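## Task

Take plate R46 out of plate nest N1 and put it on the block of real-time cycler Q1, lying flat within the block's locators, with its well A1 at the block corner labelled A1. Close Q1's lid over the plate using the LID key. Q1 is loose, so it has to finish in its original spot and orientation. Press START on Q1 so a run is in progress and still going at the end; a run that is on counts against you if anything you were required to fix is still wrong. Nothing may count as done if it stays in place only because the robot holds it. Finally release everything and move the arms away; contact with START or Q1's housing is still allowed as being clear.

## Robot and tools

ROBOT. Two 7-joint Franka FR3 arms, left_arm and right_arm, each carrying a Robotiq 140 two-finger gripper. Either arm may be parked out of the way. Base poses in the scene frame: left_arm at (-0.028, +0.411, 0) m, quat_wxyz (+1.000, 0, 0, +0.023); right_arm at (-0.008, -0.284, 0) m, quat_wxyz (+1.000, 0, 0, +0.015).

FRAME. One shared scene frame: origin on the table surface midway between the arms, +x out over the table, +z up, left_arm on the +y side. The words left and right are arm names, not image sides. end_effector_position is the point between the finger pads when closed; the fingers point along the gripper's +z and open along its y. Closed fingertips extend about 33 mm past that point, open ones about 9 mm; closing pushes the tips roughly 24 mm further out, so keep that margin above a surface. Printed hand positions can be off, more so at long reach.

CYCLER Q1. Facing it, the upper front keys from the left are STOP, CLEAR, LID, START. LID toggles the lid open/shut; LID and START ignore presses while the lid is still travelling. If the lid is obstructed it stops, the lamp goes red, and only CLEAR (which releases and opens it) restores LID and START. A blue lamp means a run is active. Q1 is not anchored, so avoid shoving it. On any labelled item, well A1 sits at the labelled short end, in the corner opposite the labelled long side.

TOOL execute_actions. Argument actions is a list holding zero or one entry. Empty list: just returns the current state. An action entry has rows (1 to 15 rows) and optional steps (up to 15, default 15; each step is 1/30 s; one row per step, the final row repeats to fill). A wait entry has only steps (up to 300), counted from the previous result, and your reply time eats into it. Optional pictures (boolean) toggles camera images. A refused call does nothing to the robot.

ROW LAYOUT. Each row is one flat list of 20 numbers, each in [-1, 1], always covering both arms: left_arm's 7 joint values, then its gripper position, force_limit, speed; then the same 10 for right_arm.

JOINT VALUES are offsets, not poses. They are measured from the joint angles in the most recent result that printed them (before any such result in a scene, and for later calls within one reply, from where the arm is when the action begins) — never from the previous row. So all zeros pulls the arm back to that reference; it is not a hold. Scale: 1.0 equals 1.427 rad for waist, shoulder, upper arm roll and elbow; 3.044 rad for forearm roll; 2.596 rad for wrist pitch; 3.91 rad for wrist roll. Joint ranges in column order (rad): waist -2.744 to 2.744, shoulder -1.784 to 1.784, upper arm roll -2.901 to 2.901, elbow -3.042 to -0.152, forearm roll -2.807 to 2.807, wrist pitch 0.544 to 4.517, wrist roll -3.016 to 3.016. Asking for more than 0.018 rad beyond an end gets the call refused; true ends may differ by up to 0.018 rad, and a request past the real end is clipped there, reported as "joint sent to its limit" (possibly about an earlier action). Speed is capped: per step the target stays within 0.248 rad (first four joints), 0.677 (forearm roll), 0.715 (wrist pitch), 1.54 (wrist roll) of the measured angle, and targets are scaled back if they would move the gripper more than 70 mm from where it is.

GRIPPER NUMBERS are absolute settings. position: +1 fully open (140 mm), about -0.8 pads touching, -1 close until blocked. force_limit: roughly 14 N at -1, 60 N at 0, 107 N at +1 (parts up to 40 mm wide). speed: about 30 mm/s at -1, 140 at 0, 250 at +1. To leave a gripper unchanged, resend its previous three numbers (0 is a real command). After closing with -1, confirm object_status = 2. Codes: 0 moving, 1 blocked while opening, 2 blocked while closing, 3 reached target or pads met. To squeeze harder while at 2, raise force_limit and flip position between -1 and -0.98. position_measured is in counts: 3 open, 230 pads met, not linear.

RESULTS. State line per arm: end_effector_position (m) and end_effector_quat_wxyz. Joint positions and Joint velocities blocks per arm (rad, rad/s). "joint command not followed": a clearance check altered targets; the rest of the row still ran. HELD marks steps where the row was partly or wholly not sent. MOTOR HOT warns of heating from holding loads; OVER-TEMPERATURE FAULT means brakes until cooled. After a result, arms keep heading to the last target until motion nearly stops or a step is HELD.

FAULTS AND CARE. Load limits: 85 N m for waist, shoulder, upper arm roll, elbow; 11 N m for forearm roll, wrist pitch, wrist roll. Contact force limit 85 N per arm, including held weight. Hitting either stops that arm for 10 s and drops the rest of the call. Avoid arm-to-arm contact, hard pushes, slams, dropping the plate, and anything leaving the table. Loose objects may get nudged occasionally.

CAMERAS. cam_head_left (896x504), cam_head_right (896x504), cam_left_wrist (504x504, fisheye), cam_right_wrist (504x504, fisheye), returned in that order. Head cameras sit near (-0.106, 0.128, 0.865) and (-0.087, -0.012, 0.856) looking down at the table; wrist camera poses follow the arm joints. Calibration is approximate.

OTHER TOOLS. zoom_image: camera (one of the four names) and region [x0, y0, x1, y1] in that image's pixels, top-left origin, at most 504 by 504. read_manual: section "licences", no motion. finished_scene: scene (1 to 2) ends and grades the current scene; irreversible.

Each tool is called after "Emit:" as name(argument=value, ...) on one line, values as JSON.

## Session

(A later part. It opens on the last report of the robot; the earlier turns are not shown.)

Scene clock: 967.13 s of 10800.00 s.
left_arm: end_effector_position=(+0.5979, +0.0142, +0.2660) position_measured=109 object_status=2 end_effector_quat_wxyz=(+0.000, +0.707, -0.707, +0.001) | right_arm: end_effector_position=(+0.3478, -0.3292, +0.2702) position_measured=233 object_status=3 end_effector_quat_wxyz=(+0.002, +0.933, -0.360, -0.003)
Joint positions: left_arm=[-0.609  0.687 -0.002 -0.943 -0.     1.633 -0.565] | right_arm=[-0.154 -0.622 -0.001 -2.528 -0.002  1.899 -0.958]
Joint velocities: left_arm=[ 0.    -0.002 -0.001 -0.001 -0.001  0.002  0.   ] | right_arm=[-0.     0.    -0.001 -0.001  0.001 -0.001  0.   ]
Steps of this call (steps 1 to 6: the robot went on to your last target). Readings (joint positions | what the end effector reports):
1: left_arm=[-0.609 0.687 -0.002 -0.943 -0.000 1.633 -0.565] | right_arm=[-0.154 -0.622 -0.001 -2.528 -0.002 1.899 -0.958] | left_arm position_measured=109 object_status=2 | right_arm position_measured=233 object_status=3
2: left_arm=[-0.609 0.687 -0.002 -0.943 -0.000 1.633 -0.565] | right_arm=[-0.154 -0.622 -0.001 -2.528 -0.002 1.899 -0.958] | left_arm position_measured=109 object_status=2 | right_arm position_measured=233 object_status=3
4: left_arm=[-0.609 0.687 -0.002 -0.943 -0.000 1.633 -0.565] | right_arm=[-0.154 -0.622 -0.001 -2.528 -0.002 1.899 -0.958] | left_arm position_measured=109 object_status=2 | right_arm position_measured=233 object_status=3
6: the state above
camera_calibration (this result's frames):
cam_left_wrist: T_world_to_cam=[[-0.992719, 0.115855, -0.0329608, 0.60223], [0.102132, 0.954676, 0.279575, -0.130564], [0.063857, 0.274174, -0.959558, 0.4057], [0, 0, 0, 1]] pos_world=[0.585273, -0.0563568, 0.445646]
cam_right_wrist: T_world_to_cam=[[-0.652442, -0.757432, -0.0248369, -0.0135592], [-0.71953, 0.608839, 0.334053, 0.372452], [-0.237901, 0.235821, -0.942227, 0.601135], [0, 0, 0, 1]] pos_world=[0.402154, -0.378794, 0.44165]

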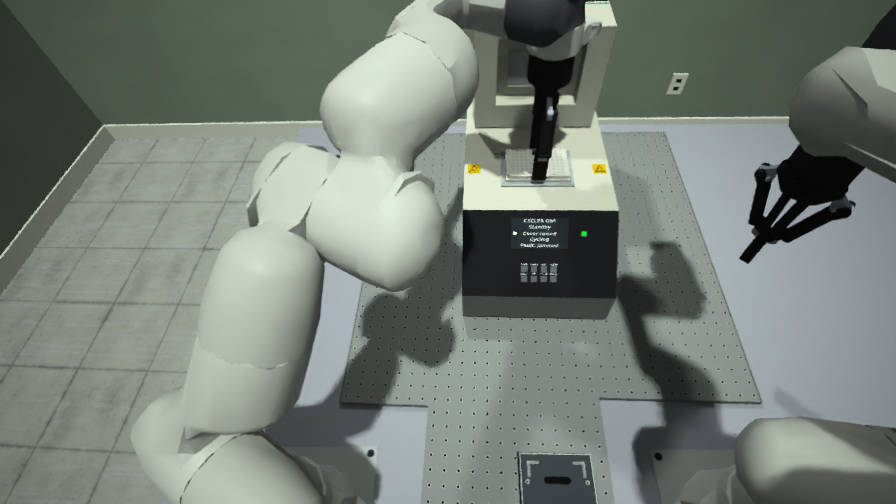

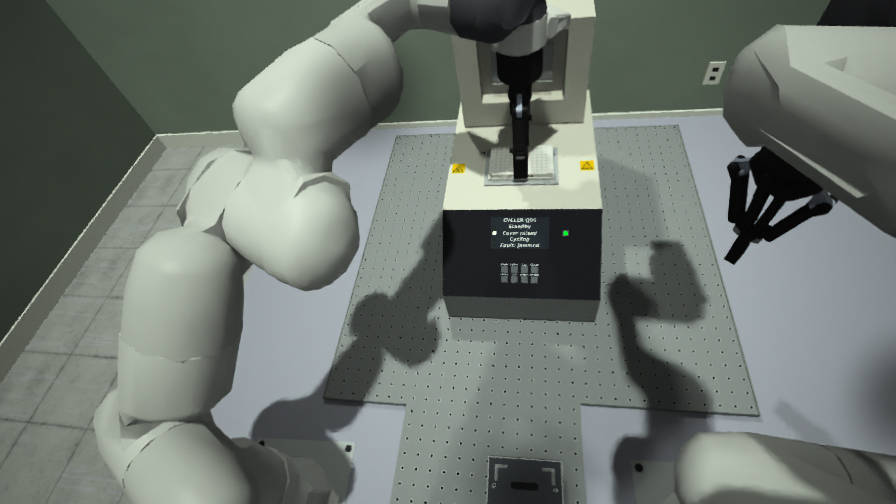

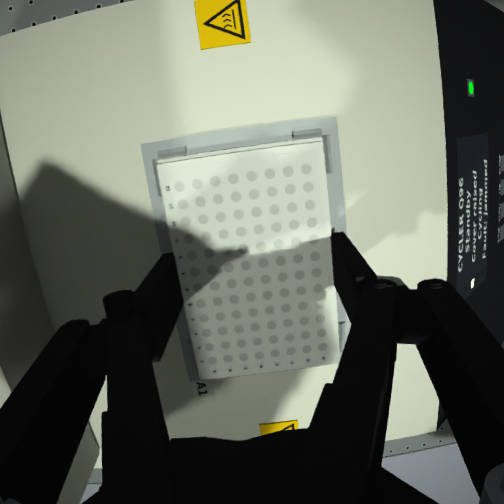

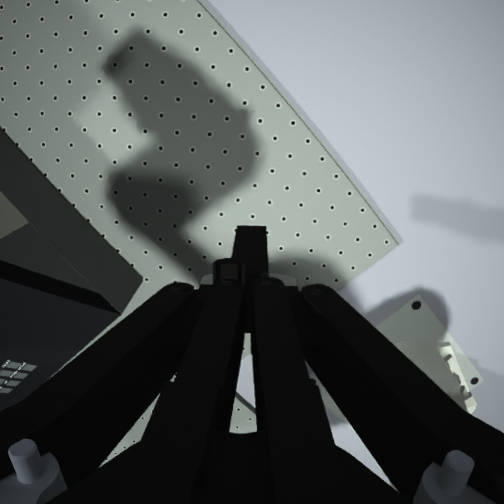

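Emit:
execute_actions(actions=[{"rows": [
[0,0,0,0,0,0,0,-1,-0.3,-0.7, 0.00119,0,0,0,0,0,0,-1,0,0.5],
[0,0,0,0,0,0,0,0.44,-0.3,0, 0.00462,0,0,0,0,0,0,-1,0,0.5],
[0,0,0,0,0,0,0,0.44,-0.3,0, 0.01022,0,0,0,0,0,0,-1,0,0.5],
[0,0,0,0,0,0,0,0.44,-0.3,0, 0.01779,0,0,0,0,0,0,-1,0,0.5],
[0,0,0,0,0,0,0,0.44,-0.3,0, 0.02722,0,0,0,0,0,0,-1,0,0.5],
[0,0,0,0,0,-0.00034,0,0.44,-0.3,0, 0.03843,0,0,0,0,0,0,-1,0,0.5],
[0,0,0,0,0,-0.0013,0,0.44,-0.3,0, 0.05118,0,0,0,0,0,0,-1,0,0.5],
[0,-0.00043,0,0.00016,0,-0.00278,0,0.44,-0.3,0, 0.06544,0,0,0,0,0,0,-1,0,0.5],
[0,-0.00163,0,0.00062,0,-0.00466,0,0.44,-0.3,0, 0.08105,0,0,0,0,0,0,-1,0,0.5],
[0,-0.00348,0,0.00132,0,-0.00685,0,0.44,-0.3,0, 0.0978,0,0,0,0,0,0,-1,0,0.5],
[0,-0.00584,0,0.00222,0,-0.00925,0,0.44,-0.3,0, 0.11564,0,0,0,0,0.00038,0,-1,0,0.5],
[0,-0.00858,0,0.00327,0,-0.01175,0,0.44,-0.3,0, 0.13447,0,0,0,0,0.00147,0,-1,0,0.5],
[0,-0.01158,0,0.00441,0,-0.01425,0,0.44,-0.3,0, 0.15402,0.00106,0,0.0004,0,0.00324,0,-1,0,0.5],
[0,-0.01472,0,0.00561,0,-0.01637,0,0.44,-0.3,0, 0.17429,0.00407,0,0.00152,0,0.00562,0,-1,0,0.5],
[0,-0.01785,0,0.0068,0,-0.01776,0,0.44,-0.3,0, 0.19509,0.00897,0,0.00336,0,0.00856,0,-1,0,0.5]
], "steps": 15}])

Emit:
zoom_image(camera="cam_left_wrist", region=[120, 100, 380, 400])

Emit:
execute_actions(actions=[{"rows": [
[0.00084,-0.01086,0,0.00143,0,-0.0091,0,0.44,-0.3,0, 0.06418,0.01486,0,0.00562,0,0.01172,0,-1,0,0.5],
[0.00324,-0.01812,0,-0.00349,0,-0.00883,0,0.44,-0.3,0, 0.08565,0.02303,0,0.00868,0,0.01564,0,-1,0,0.5],
[0.00714,-0.02785,0,-0.01232,0,-0.00763,0,0.44,-0.3,0, 0.10723,0.03261,0,0.01226,0,0.01997,0,-1,0,0.5],
[0.0124,-0.03962,0,-0.02471,0,-0.00544,0,0.44,-0.3,0, 0.1288,0.04346,0,0.01632,0,0.02466,0,-1,0,0.5],
[0.0189,-0.05309,0,-0.04046,0,-0.00256,0,0.44,-0.3,0, 0.15027,0.05547,0,0.02082,0,0.02966,0,-1,0,0.5],
[0.02653,-0.06792,0,-0.0593,0,0.00062,0,0.44,-0.3,0, 0.17142,0.06847,0,0.02568,0,0.03491,0,-1,0,0.5],
[0.03518,-0.08424,0,-0.08085,0,0.00406,0,0.44,-0.3,0, 0.19222,0.08234,0,0.03087,0,0.04038,0,-1,0,0.5],
[0.04474,-0.10229,0,-0.10468,0,0.00773,0,0.44,-0.3,0, 0.21249,0.09688,0,0.03631,0,0.04599,0,-1,0,0.5],
[0.0551,-0.12184,0,-0.13049,0,0.01157,0,0.44,-0.3,0, 0.23204,0.11203,0,0.04198,0,0.05171,0,-1,0,0.5],
[0.06614,-0.14268,0,-0.15801,0,0.01558,0,0.44,-0.3,0, 0.25087,0.12759,0,0.0478,0,0.05748,0,-1,0,0.5],
[0.07772,-0.16454,0,-0.18687,0,0.0197,0,0.44,-0.3,0, 0.26871,0.14344,0,0.05374,0,0.06325,0,-1,0,0.5],
[0.08979,-0.18731,0,-0.21693,0,0.0239,0,0.44,-0.3,0, 0.28546,0.15943,0,0.05972,0,0.06897,0,-1,0,0.5],
[0.10219,-0.21071,0,-0.24782,0,0.02813,0,0.44,-0.3,0, 0.30107,0.17541,0,0.06569,0,0.07458,0,-1,0,0.5],
[0.11481,-0.23454,0,-0.27928,0,0.03235,0,0.44,-0.3,0, 0.31533,0.19126,0,0.07163,0,0.08005,0,-1,0,0.5],
[0.12754,-0.25857,0,-0.311,0,0.03655,0,0.44,-0.3,0, 0.32808,0.20682,0,0.07745,0,0.0853,0,-1,0,0.5]
], "steps": 15}], pictures=false)

Emit:
execute_actions(actions=[{"rows": [
[0.03808,-0.07188,0,-0.0949,0,0.02097,0,0.44,-0.3,0, 0.03978,0.04817,0,0.01802,0,0.0296,0,-1,0,0.5],
[0.0507,-0.09571,0,-0.12636,0,0.02498,0,0.44,-0.3,0, 0.04921,0.06271,0,0.02346,0,0.03429,0,-1,0,0.5],
[0.0631,-0.11911,0,-0.15725,0,0.02882,0,0.44,-0.3,0, 0.05678,0.07658,0,0.02865,0,0.03862,0,-1,0,0.5],
[0.07517,-0.14188,0,-0.18731,0,0.03249,0,0.44,-0.3,0, 0.06238,0.08958,0,0.03351,0,0.04254,0,-1,0,0.5],
[0.08675,-0.16374,0,-0.21617,0,0.03593,0,0.44,-0.3,0, 0.06581,0.10159,0,0.03801,0,0.046,0,-1,0,0.5],
[0.09779,-0.18458,0,-0.24369,0,0.03911,0,0.44,-0.3,0, 0.067,0.11244,0,0.04207,0,0.04894,0,-1,0,0.5],
[0.10815,-0.20413,0,-0.2695,0,0.04199,0,0.44,-0.3,0, 0.067,0.12202,0,0.04565,0,0.05132,0,-1,0,0.5],
[0.11771,-0.22218,0,-0.29333,0,0.04452,0,0.44,-0.3,0, 0.067,0.13019,0,0.04871,0,0.05309,0,-1,0,0.5],
[0.12636,-0.2385,0,-0.31488,0,0.04668,0,0.44,-0.3,0, 0.067,0.13678,0,0.05117,0,0.05418,0,-1,0,0.5],
[0.13399,-0.2529,0,-0.33388,0,0.04843,0,0.44,-0.3,0, 0.067,0.14168,0,0.05301,0,0.05456,0,-1,0,0.5],
[0.14049,-0.26517,0,-0.35009,0,0.04972,0,0.44,-0.3,0, 0.067,0.14469,0,0.05413,0,0.05456,0,-1,0,0.5],
[0.14575,-0.27509,0,-0.36318,0,0.05052,0,0.44,-0.3,0, 0.067,0.14575,0,0.05453,0,0.05456,0,-1,0,0.5],
[0.14965,-0.28246,0,-0.37291,0,0.0508,0,0.44,-0.3,0, 0.067,0.14575,0,0.05453,0,0.05456,0,-1,0,0.5],
[0.15205,-0.28698,0,-0.37888,0,0.0508,0,0.44,-0.3,0, 0.067,0.14575,0,0.05453,0,0.05456,0,-1,0,0.5],
[0.15289,-0.28857,0,-0.38098,0,0.0508,0,0.44,-0.3,0, 0.067,0.14575,0,0.05453,0,0.05456,0,-1,0,0.5]
], "steps": 15}], pictures=false)

Emit:
execute_actions(actions=[{"steps": 10}])

Emit:
zoom_image(camera="cam_head_left", region=[490, 130, 590, 195])

Scene clock: 1087.63 s of 10800.00 s.
left_arm: end_effector_position=(+0.5929, +0.0173, +0.2736) position_measured=73 object_status=3 end_effector_quat_wxyz=(+0.001, +0.707, -0.707, -0.003) | right_arm: end_effector_position=(+0.3510, -0.2515, +0.2701) position_measured=233 object_status=3 end_effector_quat_wxyz=(+0.001, +0.966, -0.257, -0.002)
Joint positions: left_arm=[-0.609  0.676 -0.002 -0.94  -0.     1.61  -0.565] | right_arm=[ 0.064 -0.619 -0.002 -2.527 -0.002  1.904 -0.958]
Joint velocities: left_arm=[ 0.001 -0.116 -0.001  0.042  0.    -0.12  -0.001] | right_arm=[ 0.779  0.085  0.038  0.033 -0.001  0.083 -0.001]
Steps of this call (steps 1 to 15: the robot went on to your last target; steps 16 to 90: nothing new was sent; then 117.00 s passed at rest; steps 91 to 105: all 15 steps of this action). Readings (joint positions | what the end effector reports):
91: left_arm=[-0.609 0.687 -0.002 -0.944 -0.000 1.633 -0.565] | right_arm=[-0.154 -0.622 -0.001 -2.528 -0.002 1.899 -0.958] | left_arm position_measured=109 object_status=2 | right_arm position_measured=233 object_status=3
92: left_arm=[-0.609 0.687 -0.002 -0.944 -0.000 1.633 -0.565] | right_arm=[-0.153 -0.622 -0.001 -2.528 -0.002 1.899 -0.958] | left_arm position_measured=109 object_status=0 | right_arm position_measured=233 object_status=3
94: left_arm=[-0.609 0.687 -0.002 -0.944 -0.000 1.633 -0.565] | right_arm=[-0.144 -0.622 -0.001 -2.528 -0.002 1.899 -0.958] | left_arm position_measured=95 object_status=0 | right_arm position_measured=233 object_status=3
98: left_arm=[-0.609 0.687 -0.002 -0.944 -0.000 1.632 -0.565] | right_arm=[-0.097 -0.622 -0.002 -2.528 -0.002 1.899 -0.958] | left_arm position_measured=73 object_status=0 | right_arm position_measured=233 object_status=3
105: the state above
camera_calibration (this result's frames):
cam_left_wrist: T_world_to_cam=[[-0.992938, 0.116042, -0.0246706, 0.594992], [0.104365, 0.953285, 0.283471, -0.137542], [0.0564126, 0.278894, -0.958663, 0.416482], [0, 0, 0, 1]] pos_world=[0.58165, -0.0540816, 0.452934]
cam_right_wrist: T_world_to_cam=[[-0.474197, -0.879993, -0.0273705, -0.0453112], [-0.834683, 0.439457, 0.331936, 0.325868], [-0.280073, 0.180249, -0.942905, 0.584507], [0, 0, 0, 1]] pos_world=[0.414215, -0.288435, 0.441727]

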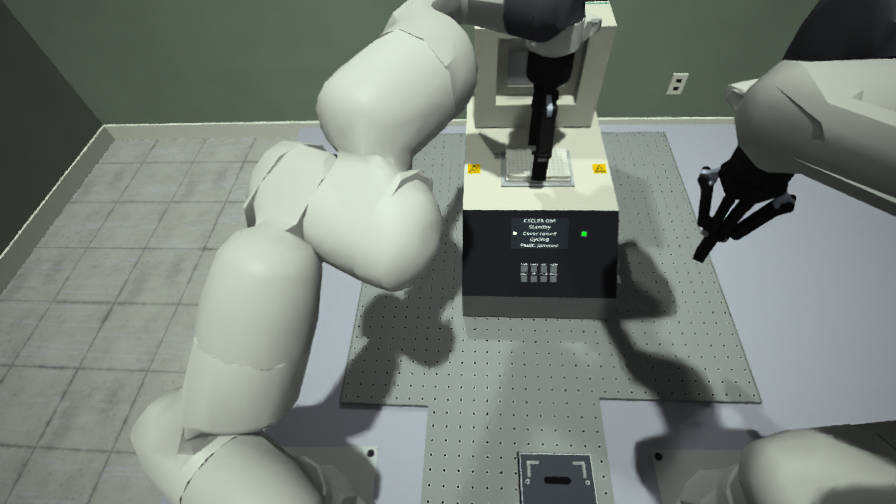

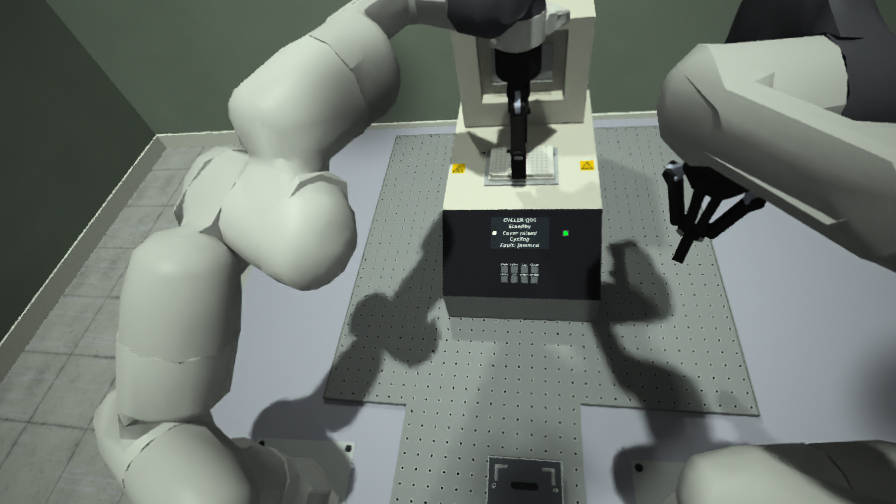

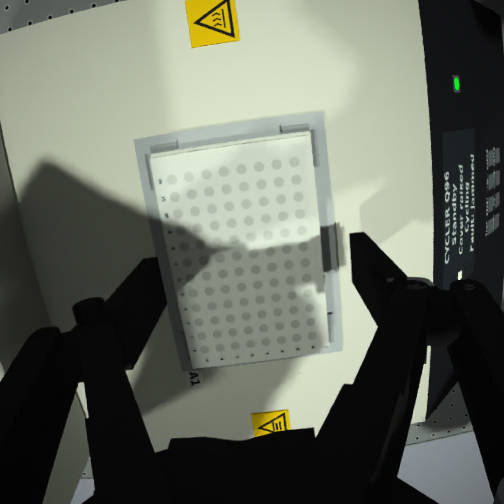

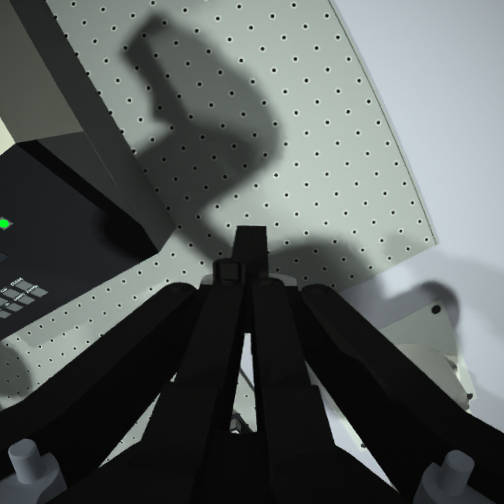

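Region (120, 100, 380, 400) of cam_left_wrist's 504x504 image, scaled by 1.680, with more detail than that image has; it fills the left 437 columns of this view, and the rest is white.

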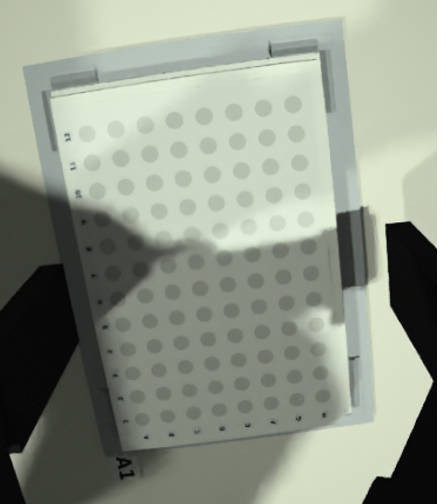

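Scene clock: 1088.13 s of 10800.00 s.
left_arm: end_effector_position=(+0.5806, +0.1361, +0.3195) position_measured=73 object_status=3 end_effector_quat_wxyz=(+0.003, +0.755, -0.656, -0.006) | right_arm: end_effector_position=(+0.3636, -0.0751, +0.2300) position_measured=233 object_status=3 end_effector_quat_wxyz=(+0.001, +0.999, -0.049, -0.001)
Joint positions: left_arm=[-0.467  0.379 -0.003 -1.293 -0.     1.659 -0.565] | right_arm=[ 0.486 -0.373 -0.002 -2.435 -0.002  2.059 -0.958]
Joint velocities: left_arm=[ 0.522 -0.922  0.051 -1.152  0.     0.206 -0.001] | right_arm=[ 0.603  0.653  0.031  0.228 -0.     0.395 -0.   ]
Steps of this call (steps 1 to 15: all 15 steps of this action). Readings (joint positions | what the end effector reports):
1: left_arm=[-0.609 0.672 -0.002 -0.940 -0.000 1.606 -0.565] | right_arm=[0.093 -0.614 -0.003 -2.525 -0.002 1.909 -0.958] | left_arm position_measured=73 object_status=3 | right_arm position_measured=233 object_status=3
2: left_arm=[-0.609 0.666 -0.002 -0.941 -0.000 1.603 -0.565] | right_arm=[0.123 -0.607 -0.003 -2.522 -0.002 1.914 -0.958] | left_arm position_measured=73 object_status=3 | right_arm position_measured=233 object_status=3
4: left_arm=[-0.605 0.648 -0.003 -0.955 -0.000 1.601 -0.565] | right_arm=[0.183 -0.586 -0.003 -2.514 -0.002 1.929 -0.958] | left_arm position_measured=73 object_status=3 | right_arm position_measured=233 object_status=3
8: left_arm=[-0.576 0.579 -0.005 -1.034 -0.000 1.609 -0.565] | right_arm=[0.304 -0.523 -0.003 -2.490 -0.002 1.968 -0.958] | left_arm position_measured=73 object_status=3 | right_arm position_measured=233 object_status=3
15: the state above

Scene clock: 1088.63 s of 10800.00 s.
left_arm: end_effector_position=(+0.5112, +0.2959, +0.3258) position_measured=73 object_status=3 end_effector_quat_wxyz=(+0.004, +0.821, -0.571, -0.010) | right_arm: end_effector_position=(+0.3807, -0.0138, +0.1815) position_measured=233 object_status=3 end_effector_quat_wxyz=(+0.004, +1.000, -0.002, -0.004)
Joint positions: left_arm=[-0.256 -0.015  0.    -1.808 -0.     1.771 -0.565] | right_arm=[ 0.58  -0.167 -0.001 -2.362 -0.002  2.184 -0.958]
Joint velocities: left_arm=[ 0.134 -0.257 -0.001 -0.334 -0.001  0.084 -0.002] | right_arm=[ 0.002  0.03   0.001  0.023 -0.001  0.068 -0.   ]
Steps of this call (steps 1 to 15: all 15 steps of this action). Readings (joint positions | what the end effector reports):
1: left_arm=[-0.448 0.346 -0.003 -1.336 -0.000 1.669 -0.565] | right_arm=[0.505 -0.351 -0.002 -2.427 -0.002 2.072 -0.958] | left_arm position_measured=73 object_status=3 | right_arm position_measured=233 object_status=3
2: left_arm=[-0.431 0.313 -0.002 -1.379 -0.000 1.678 -0.565] | right_arm=[0.522 -0.329 -0.002 -2.420 -0.002 2.085 -0.958] | left_arm position_measured=73 object_status=3 | right_arm position_measured=233 object_status=3
4: left_arm=[-0.395 0.247 -0.002 -1.467 -0.000 1.697 -0.565] | right_arm=[0.550 -0.288 -0.001 -2.405 -0.002 2.109 -0.958] | left_arm position_measured=73 object_status=3 | right_arm position_measured=233 object_status=3
8: left_arm=[-0.329 0.122 -0.001 -1.629 -0.000 1.732 -0.565] | right_arm=[0.576 -0.218 -0.001 -2.380 -0.002 2.151 -0.958] | left_arm position_measured=73 object_status=3 | right_arm position_measured=233 object_status=3
15: the state above

Scene clock: 1088.97 s of 10800.00 s.
left_arm: end_effector_position=(+0.5076, +0.2990, +0.3225) position_measured=73 object_status=3 end_effector_quat_wxyz=(+0.004, +0.822, -0.569, -0.009) | right_arm: end_effector_position=(+0.3843, -0.0113, +0.1832) position_measured=233 object_status=3 end_effector_quat_wxyz=(+0.000, +1.000, -0.002, +0.001)
Joint positions: left_arm=[-0.25  -0.03  -0.002 -1.835 -0.     1.785 -0.565] | right_arm=[ 0.58  -0.167 -0.001 -2.36  -0.002  2.195 -0.958]
Joint velocities: left_arm=[-0.     0.001 -0.002 -0.005  0.001  0.015 -0.001] | right_arm=[-0.    -0.     0.001  0.001  0.     0.008 -0.001]
Steps of this call (steps 1 to 10: the robot went on to your last target). Readings (joint positions | what the end effector reports):
1: left_arm=[-0.253 -0.022 0.000 -1.817 -0.000 1.774 -0.565] | right_arm=[0.580 -0.167 -0.001 -2.362 -0.002 2.187 -0.958] | left_arm position_measured=73 object_status=3 | right_arm position_measured=233 object_status=3
2: left_arm=[-0.251 -0.026 0.000 -1.823 -0.000 1.776 -0.565] | right_arm=[0.580 -0.167 -0.001 -2.361 -0.002 2.188 -0.958] | left_arm position_measured=73 object_status=3 | right_arm position_measured=233 object_status=3
4: left_arm=[-0.250 -0.029 0.000 -1.829 -0.000 1.780 -0.565] | right_arm=[0.580 -0.167 -0.001 -2.360 -0.002 2.191 -0.958] | left_arm position_measured=73 object_status=3 | right_arm position_measured=233 object_status=3
8: left_arm=[-0.250 -0.030 -0.002 -1.834 -0.000 1.784 -0.565] | right_arm=[0.580 -0.167 -0.001 -2.360 -0.002 2.194 -0.958] | left_arm position_measured=73 object_status=3 | right_arm position_measured=233 object_status=3
10: the state above
camera_calibration (this result's frames):
cam_left_wrist: T_world_to_cam=[[-0.970632, -0.240177, -0.0137284, 0.57052], [-0.233755, 0.928118, 0.28975, -0.233936], [-0.0568496, 0.28445, -0.957004, 0.444906], [0, 0, 0, 1]] pos_world=[0.524374, 0.227592, 0.501392]
cam_right_wrist: T_world_to_cam=[[0.0234788, -0.999286, -0.0295897, -0.0127479], [-0.94456, -0.0318694, 0.326788, 0.314786], [-0.327498, 0.0202767, -0.944634, 0.485292], [0, 0, 0, 1]] pos_world=[0.456565, -0.0125469, 0.355178]

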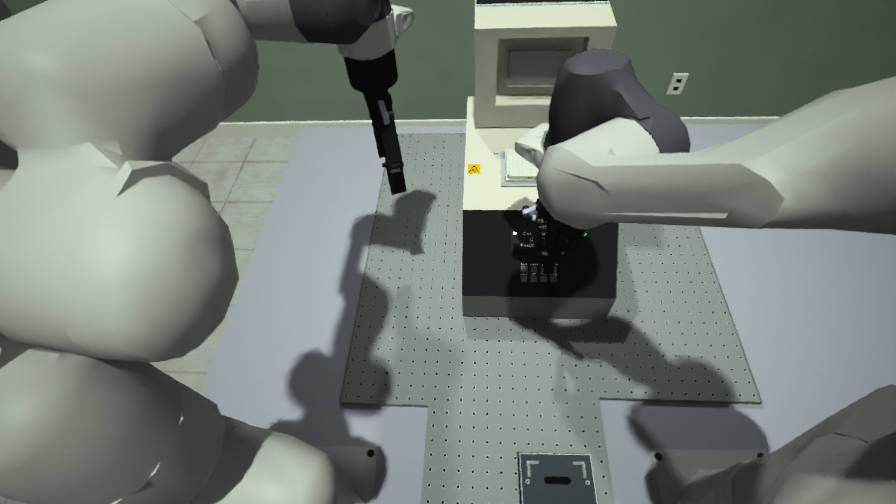

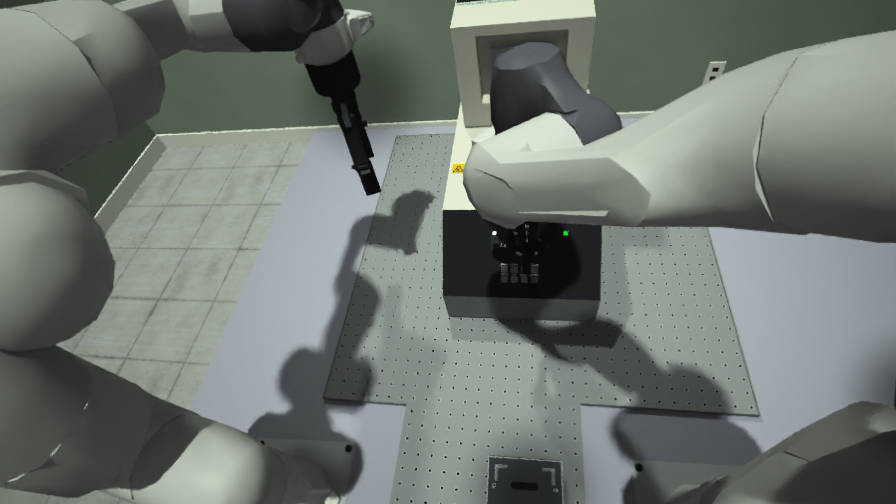

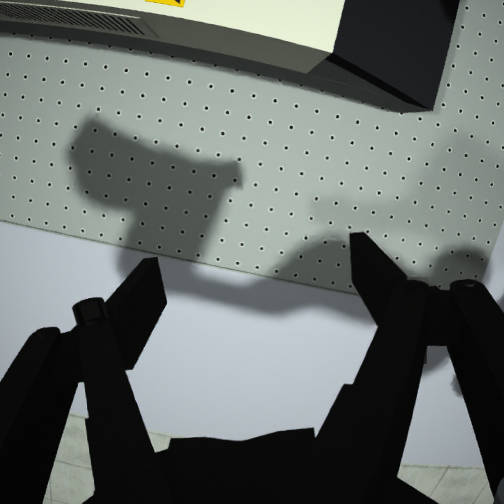

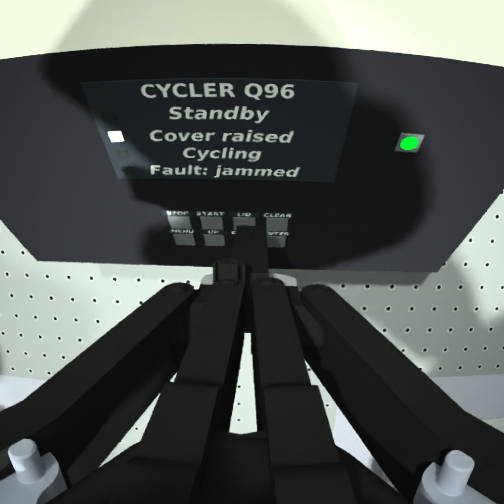

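Region (490, 130, 590, 195) of cam_head_left's 896x504 image, scaled by 5.040, with more detail than that image has; it fills the top 328 rows of this view, and the rest is white.

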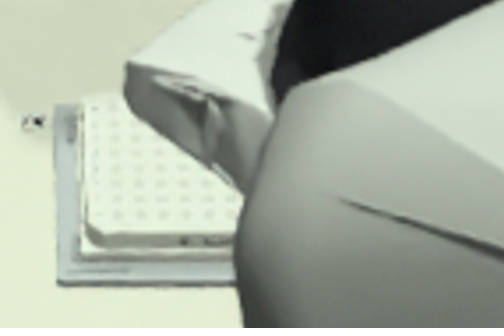

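Emit:
execute_actions(actions=[{"rows": [
[0,0,0,0,0,0,0,0.44,-0.3,0, 0.0022,0.00067,0,-0.00052,0,0.00393,0,-1,0,0.5],
[0,0,0,0,0,0,0,0.44,-0.3,0, 0.0044,0.00202,0,-0.00155,0,0.0059,0,-1,0,0.5],
[0,0,0,0,0,0,0,0.44,-0.3,0, 0.00626,0.00381,0,-0.00292,0,0.00786,0,-1,0,0.5],
[0,0,0,0,0,0,0,0.44,-0.3,0, 0.00736,0.00583,0,-0.00446,0,0.00963,0,-1,0,0.5],
[0,0,0,0,0,0,0,0.44,-0.3,0, 0.00736,0.00785,0,-0.00601,0,0.0114,0,-1,0,0.5],
[0,0,0,0,0,0,0,0.44,-0.3,0, 0.00736,0.00986,0,-0.00755,0,0.01317,0,-1,0,0.5],
[0,0,0,0,0,0,0,0.44,-0.3,0, 0.00736,0.01188,0,-0.0091,0,0.01493,0,-1,0,0.5],
[0,0,0,0,0,0,0,0.44,-0.3,0, 0.00736,0.0139,0,-0.01065,0,0.01651,0,-1,0,0.5],
[0,0,0,0,0,0,0,0.44,-0.3,0, 0.00736,0.01592,0,-0.01219,0,0.01788,0,-1,0,0.5],
[0,0,0,0,0,0,0,0.44,-0.3,0, 0.00736,0.01794,0,-0.01374,0,0.01886,0,-1,0,0.5],
[0,0,0,0,0,0,0,0.44,-0.3,0, 0.00736,0.01973,0,-0.01511,0,0.01965,0,-1,0,0.5],
[0,0,0,0,0,0,0,0.44,-0.3,0, 0.00736,0.0213,0,-0.01631,0,0.01965,0,-1,0,0.5],
[0,0,0,0,0,0,0,0.44,-0.3,0, 0.00736,0.02242,0,-0.01717,0,0.01965,0,-1,0,0.5]
], "steps": 15}], pictures=false)

Emit:
execute_actions(actions=[{"steps": 4}], pictures=false)

Emit:
execute_actions(actions=[{"rows": [
[0,0,0,0,0,0,0,0.44,-0.3,0, 0,-0.00058,0,0.00085,0,-0.004,0,-1,0,0.5],
[0,0,0,0,0,0,0,0.44,-0.3,0, 0,-0.00208,0,0.00305,0,-0.0075,0,-1,0,0.5],
[0,0,0,0,0,0,0,0.44,-0.3,0, 0,-0.00414,0,0.00608,0,-0.0102,0,-1,0,0.5],
[0,0,0,0,0,0,0,0.44,-0.3,0, 0,-0.00637,0,0.00934,0,-0.012,0,-1,0,0.5],
[0,0,0,0,0,0,0,0.44,-0.3,0, 0,-0.00843,0,0.01237,0,-0.0131,0,-1,0,0.5],
[0,0,0,0,0,0,0,0.44,-0.3,0, 0.00069,-0.00917,0,0.0154,0,-0.0133,0,-1,0,0.5],
[0,0,0,0,0,0,0,0.44,-0.3,0, 0.00256,-0.0077,0,0.01848,0,-0.0135,0,-1,0,0.5],
[0,0,0,0,0,0,0,0.44,-0.3,0, 0.00526,-0.00474,0,0.02172,0,-0.0137,0,-1,0,0.5],
[0,0,0,0,0,0,0,0.44,-0.3,0, 0.00847,-0.00122,0,0.02556,0,-0.0139,0,-1,0,0.5],
[0,0,0,0,0,0,0,0.44,-0.3,0, 0.01185,0.00248,0,0.0296,0,-0.014,0,-1,0,0.5],
[0,0,0,0,0,0,0,0.44,-0.3,0, 0.01506,0.006,0,0.03344,0,-0.0141,0,-1,0,0.5],
[0,0,0,0,0,0,0,0.44,-0.3,0, 0.01776,0.00896,0,0.03668,0,-0.0142,0,-1,0,0.5],
[0,0,0,0,0,0,0,0.44,-0.3,0, 0.01963,0.01101,0,0.03891,0,-0.0143,0,-1,0,0.5],
[0,0,0,0,0,0,0,0.44,-0.3,0, 0.02032,0.01177,0,0.03974,0,-0.0143,0,-1,0,0.5]
], "steps": 15}], pictures=false)

Emit:
execute_actions(actions=[{"steps": 12}])

Emit:
zoom_image(camera="cam_right_wrist", region=[150, 70, 450, 280])

Scene clock: 1170.13 s of 10800.00 s.
left_arm: end_effector_position=(+0.5082, +0.2987, +0.3226) position_measured=73 object_status=3 end_effector_quat_wxyz=(+0.003, +0.822, -0.570, -0.008) | right_arm: end_effector_position=(+0.3812, -0.0083, +0.1663) position_measured=233 object_status=3 end_effector_quat_wxyz=(+0.002, +1.000, +0.003, -0.001)
Joint positions: left_arm=[-0.25  -0.03  -0.002 -1.835 -0.     1.787 -0.565] | right_arm=[ 0.589 -0.141 -0.001 -2.378 -0.002  2.233 -0.958]
Joint velocities: left_arm=[ 0.    -0.001 -0.     0.001  0.001  0.001 -0.001] | right_arm=[ 0.003 -0.001  0.001 -0.001 -0.     0.001  0.002]
Steps of this call (steps 1 to 30: the robot went on to your last target; steps 31 to 90: nothing new was sent; then 77.67 s passed at rest; steps 91 to 105: all 15 steps of this action). Readings (joint positions | what the end effector reports):
91: left_arm=[-0.250 -0.030 -0.002 -1.835 -0.000 1.787 -0.565] | right_arm=[0.580 -0.167 -0.001 -2.359 -0.002 2.197 -0.958] | left_arm position_measured=73 object_status=3 | right_arm position_measured=233 object_status=3
92: left_arm=[-0.250 -0.030 -0.002 -1.835 -0.000 1.787 -0.565] | right_arm=[0.581 -0.167 -0.001 -2.359 -0.002 2.198 -0.958] | left_arm position_measured=73 object_status=3 | right_arm position_measured=233 object_status=3
94: left_arm=[-0.250 -0.030 -0.002 -1.835 -0.000 1.787 -0.565] | right_arm=[0.585 -0.165 -0.001 -2.360 -0.002 2.203 -0.958] | left_arm position_measured=73 object_status=3 | right_arm position_measured=233 object_status=3
98: left_arm=[-0.250 -0.030 -0.002 -1.835 -0.000 1.787 -0.565] | right_arm=[0.588 -0.156 -0.001 -2.368 -0.002 2.217 -0.958] | left_arm position_measured=73 object_status=3 | right_arm position_measured=233 object_status=3
105: the state above

Scene clock: 1170.27 s of 10800.00 s.
left_arm: end_effector_position=(+0.5082, +0.2987, +0.3226) position_measured=73 object_status=3 end_effector_quat_wxyz=(+0.003, +0.822, -0.570, -0.008) | right_arm: end_effector_position=(+0.3812, -0.0083, +0.1662) position_measured=233 object_status=3 end_effector_quat_wxyz=(+0.002, +1.000, +0.003, -0.001)
Joint positions: left_arm=[-0.25  -0.03  -0.002 -1.835 -0.     1.787 -0.565] | right_arm=[ 0.589 -0.141 -0.001 -2.378 -0.002  2.233 -0.958]
Joint velocities: left_arm=[-0.001  0.001  0.     0.     0.    -0.     0.001] | right_arm=[-0.    -0.001  0.001 -0.001  0.     0.001 -0.001]
Steps of this call (steps 1 to 4: the robot went on to your last target). Readings (joint positions | what the end effector reports):
1: left_arm=[-0.250 -0.030 -0.002 -1.835 -0.000 1.787 -0.565] | right_arm=[0.589 -0.141 -0.001 -2.378 -0.002 2.233 -0.958] | left_arm position_measured=73 object_status=3 | right_arm position_measured=233 object_status=3
2: left_arm=[-0.250 -0.030 -0.002 -1.835 -0.000 1.787 -0.565] | right_arm=[0.589 -0.141 -0.001 -2.378 -0.002 2.233 -0.958] | left_arm position_measured=73 object_status=3 | right_arm position_measured=233 object_status=3
4: the state above

Scene clock: 1170.77 s of 10800.00 s.
left_arm: end_effector_position=(+0.5082, +0.2987, +0.3226) position_measured=73 object_status=3 end_effector_quat_wxyz=(+0.003, +0.822, -0.570, -0.008) | right_arm: end_effector_position=(+0.3853, +0.0090, +0.1811) position_measured=233 object_status=3 end_effector_quat_wxyz=(-0.001, +1.000, +0.015, +0.003)
Joint positions: left_arm=[-0.25  -0.03  -0.002 -1.835 -0.     1.787 -0.565] | right_arm=[ 0.613 -0.131 -0.001 -2.328 -0.002  2.203 -0.958]
Joint velocities: left_arm=[-0.    -0.     0.     0.001  0.001  0.001  0.001] | right_arm=[ 0.056  0.061 -0.     0.051 -0.002 -0.018 -0.001]
Steps of this call (steps 1 to 15: all 15 steps of this action). Readings (joint positions | what the end effector reports):
1: left_arm=[-0.250 -0.030 -0.002 -1.835 -0.000 1.787 -0.565] | right_arm=[0.589 -0.142 -0.001 -2.378 -0.002 2.231 -0.958] | left_arm position_measured=73 object_status=3 | right_arm position_measured=233 object_status=3
2: left_arm=[-0.250 -0.030 -0.002 -1.835 -0.000 1.787 -0.565] | right_arm=[0.589 -0.143 -0.001 -2.377 -0.002 2.228 -0.958] | left_arm position_measured=73 object_status=3 | right_arm position_measured=233 object_status=3
4: left_arm=[-0.250 -0.030 -0.002 -1.835 -0.000 1.787 -0.565] | right_arm=[0.589 -0.144 -0.001 -2.374 -0.002 2.222 -0.958] | left_arm position_measured=73 object_status=3 | right_arm position_measured=233 object_status=3
8: left_arm=[-0.250 -0.030 -0.002 -1.835 -0.000 1.787 -0.565] | right_arm=[0.591 -0.149 -0.001 -2.358 -0.002 2.211 -0.958] | left_arm position_measured=73 object_status=3 | right_arm position_measured=233 object_status=3
15: the state above

Scene clock: 1171.17 s of 10800.00 s.
left_arm: end_effector_position=(+0.5082, +0.2987, +0.3226) position_measured=73 object_status=3 end_effector_quat_wxyz=(+0.003, +0.822, -0.570, -0.008) | right_arm: end_effector_position=(+0.3846, +0.0103, +0.1805) position_measured=233 object_status=3 end_effector_quat_wxyz=(-0.000, +1.000, +0.016, +0.002)
Joint positions: left_arm=[-0.25  -0.03  -0.002 -1.835 -0.     1.787 -0.565] | right_arm=[ 0.616 -0.127 -0.001 -2.324 -0.002  2.2   -0.958]
Joint velocities: left_arm=[-0.     0.001  0.    -0.001  0.     0.001 -0.001] | right_arm=[-0.    -0.002 -0.     0.002  0.001 -0.001  0.001]
Steps of this call (steps 1 to 12: the robot went on to your last target). Readings (joint positions | what the end effector reports):
1: left_arm=[-0.250 -0.030 -0.002 -1.835 -0.000 1.787 -0.565] | right_arm=[0.615 -0.129 -0.001 -2.326 -0.002 2.203 -0.958] | left_arm position_measured=73 object_status=3 | right_arm position_measured=233 object_status=3
2: left_arm=[-0.250 -0.030 -0.002 -1.835 -0.000 1.787 -0.565] | right_arm=[0.615 -0.128 -0.001 -2.325 -0.002 2.202 -0.958] | left_arm position_measured=73 object_status=3 | right_arm position_measured=233 object_status=3
4: left_arm=[-0.250 -0.030 -0.002 -1.835 -0.000 1.787 -0.565] | right_arm=[0.616 -0.127 -0.001 -2.325 -0.002 2.202 -0.958] | left_arm position_measured=73 object_status=3 | right_arm position_measured=233 object_status=3
8: left_arm=[-0.250 -0.030 -0.002 -1.835 -0.000 1.787 -0.565] | right_arm=[0.616 -0.127 -0.001 -2.324 -0.002 2.201 -0.958] | left_arm position_measured=73 object_status=3 | right_arm position_measured=233 object_status=3
12: the state above
camera_calibration (this result's frames):
cam_left_wrist: T_world_to_cam=[[-0.970672, -0.239892, -0.0157627, 0.571625], [-0.234115, 0.928319, 0.288816, -0.233122], [-0.0546519, 0.284035, -0.957255, 0.44419], [0, 0, 0, 1]] pos_world=[0.524558, 0.227375, 0.501542]
cam_right_wrist: T_world_to_cam=[[0.0593078, -0.997771, -0.0305837, -0.0048636], [-0.943273, -0.066042, 0.325382, 0.316704], [-0.326677, 0.00955108, -0.945088, 0.482292], [0, 0, 0, 1]] pos_world=[0.45658, 0.0114566, 0.352609]

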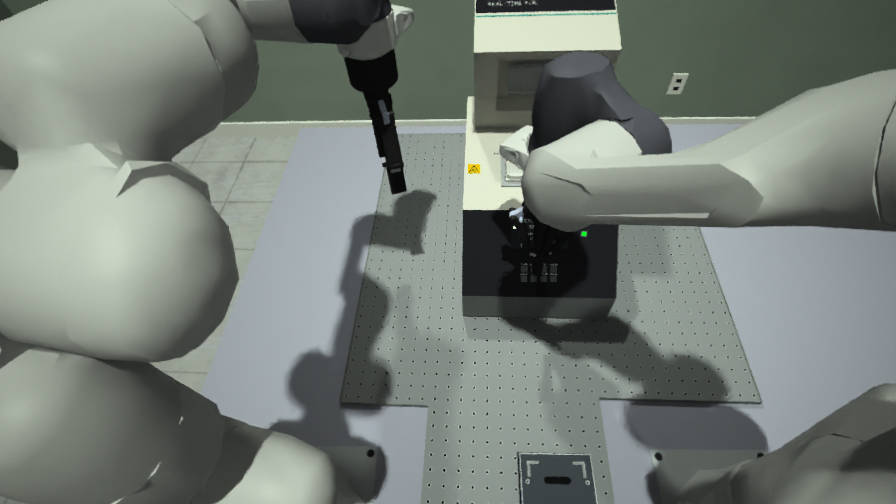

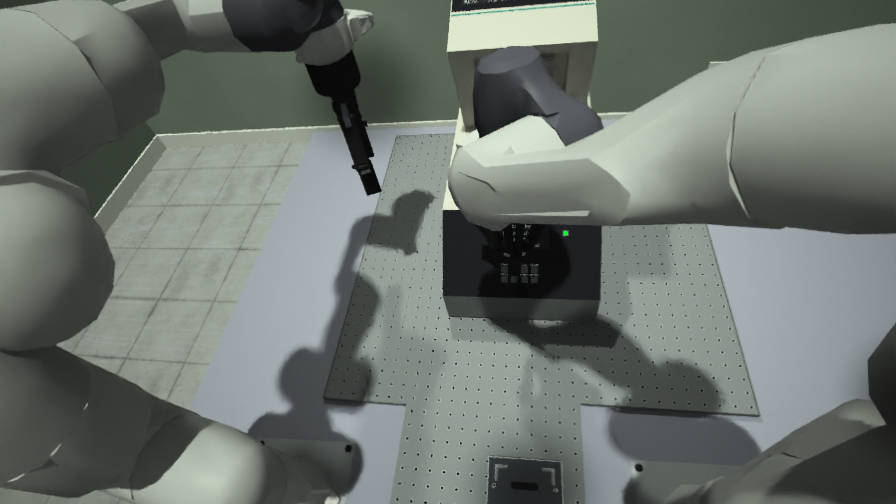

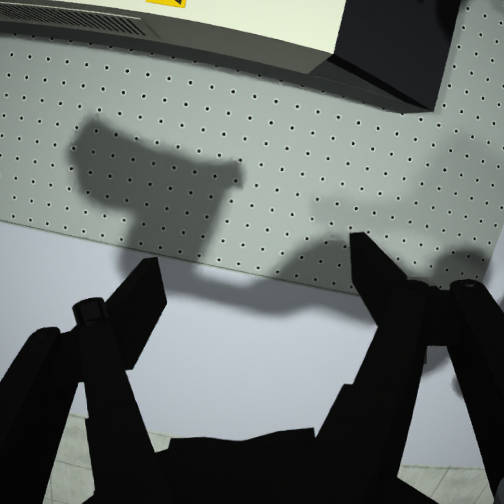

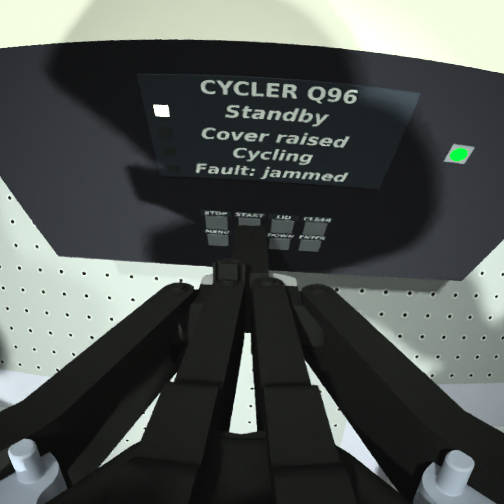

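Region (150, 70, 450, 280) of cam_right_wrist's 504x504 image, scaled by 1.680, with more detail than that image has; it fills the top 353 rows of this view, and the rest is white.

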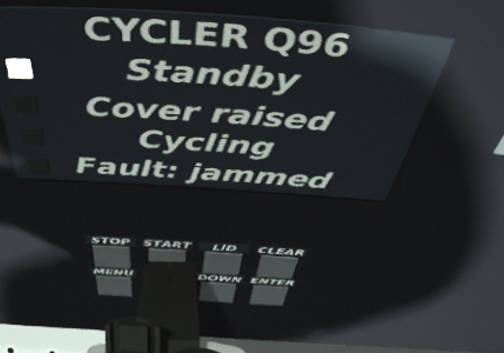

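Emit:
execute_actions(actions=[{"steps": 150}])

Scene clock: 1178.50 s of 10800.00 s.
left_arm: end_effector_position=(+0.5082, +0.2987, +0.3226) position_measured=73 object_status=3 end_effector_quat_wxyz=(+0.003, +0.822, -0.570, -0.008) | right_arm: end_effector_position=(+0.3845, +0.0103, +0.1805) position_measured=233 object_status=3 end_effector_quat_wxyz=(-0.000, +1.000, +0.016, +0.002)
Joint positions: left_arm=[-0.25  -0.03  -0.002 -1.835 -0.     1.787 -0.565] | right_arm=[ 0.616 -0.127 -0.001 -2.323 -0.002  2.2   -0.958]
Joint velocities: left_arm=[-0.     0.    -0.001  0.001 -0.     0.001  0.001] | right_arm=[ 0.     0.002  0.001 -0.     0.001 -0.     0.001]
Steps of this call (steps 1 to 15: the robot went on to your last target; steps 16 to 220: nothing new was sent). Readings (joint positions | what the end effector reports):
1: left_arm=[-0.250 -0.030 -0.002 -1.835 -0.000 1.787 -0.565] | right_arm=[0.616 -0.127 -0.001 -2.324 -0.002 2.200 -0.958] | left_arm position_measured=73 object_status=3 | right_arm position_measured=233 object_status=3
2: left_arm=[-0.250 -0.030 -0.002 -1.835 -0.000 1.787 -0.565] | right_arm=[0.616 -0.127 -0.001 -2.324 -0.002 2.200 -0.958] | left_arm position_measured=73 object_status=3 | right_arm position_measured=233 object_status=3
4: left_arm=[-0.250 -0.030 -0.002 -1.835 -0.000 1.787 -0.565] | right_arm=[0.616 -0.127 -0.001 -2.324 -0.002 2.200 -0.958] | left_arm position_measured=73 object_status=3 | right_arm position_measured=233 object_status=3
8: left_arm=[-0.250 -0.030 -0.002 -1.835 -0.000 1.787 -0.565] | right_arm=[0.616 -0.127 -0.001 -2.324 -0.002 2.200 -0.958] | left_arm position_measured=73 object_status=3 | right_arm position_measured=233 object_status=3
220: the state above
All arms were judged still, so your last target was given up. Only a new action makes them travel on or press farther. Fingers that are still opening or closing keep moving.
camera_calibration (this result's frames):
cam_left_wrist: T_world_to_cam=[[-0.970672, -0.239892, -0.0157626, 0.571625], [-0.234115, 0.928319, 0.288816, -0.233122], [-0.054652, 0.284035, -0.957255, 0.44419], [0, 0, 0, 1]] pos_world=[0.524558, 0.227375, 0.501542]
cam_right_wrist: T_world_to_cam=[[0.0594252, -0.99777, -0.0303962, -0.00490721], [-0.943177, -0.0660944, 0.325651, 0.316559], [-0.326933, 0.00931712, -0.945001, 0.482371], [0, 0, 0, 1]] pos_world=[0.456566, 0.0115322, 0.352605]

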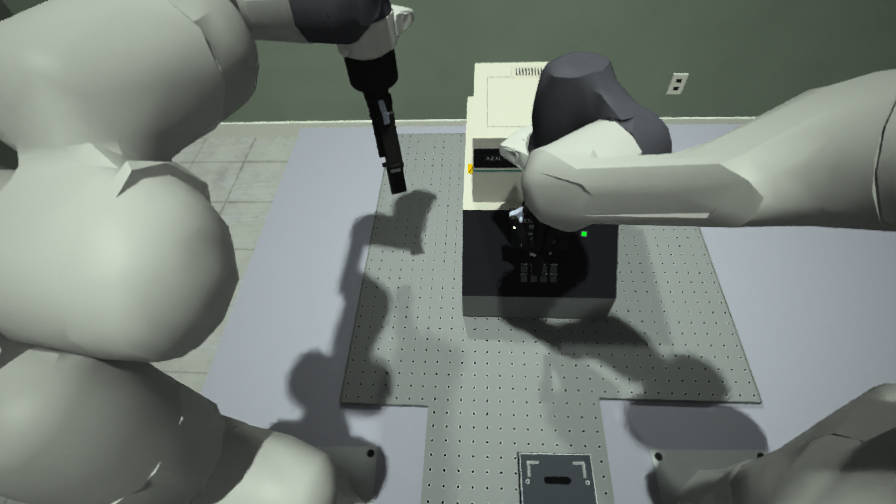

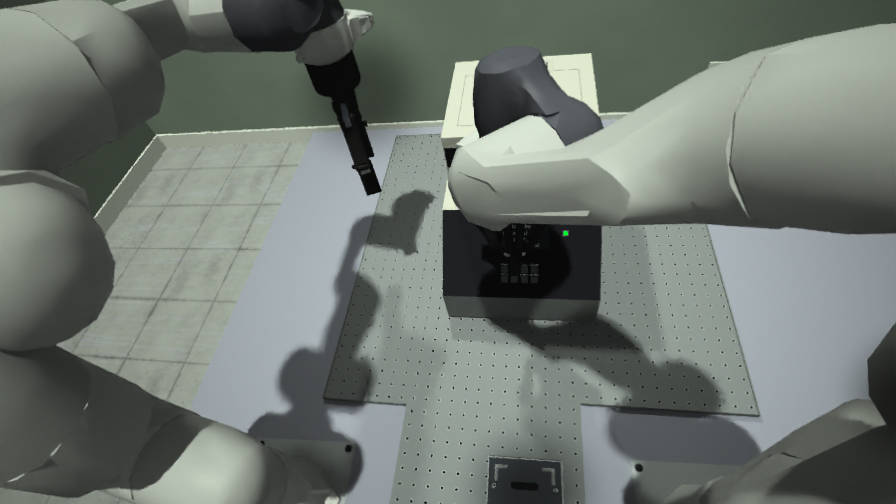

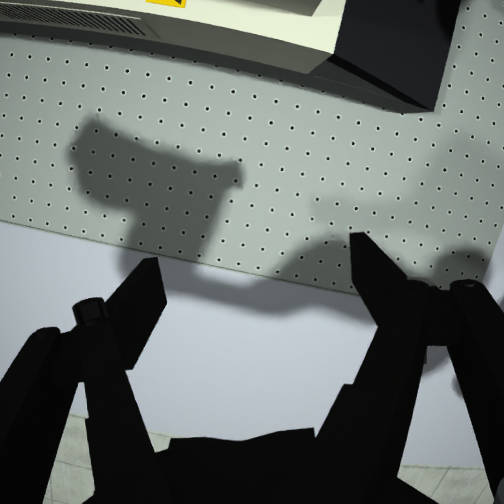

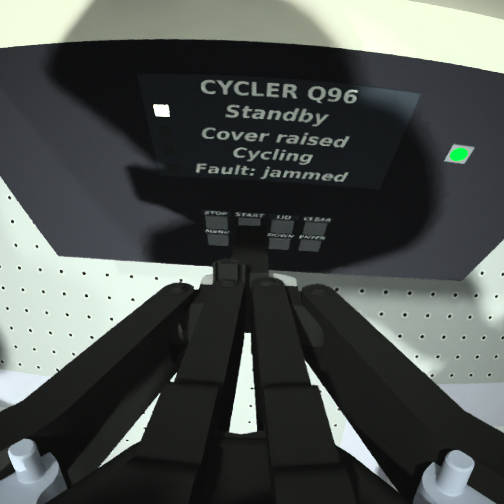

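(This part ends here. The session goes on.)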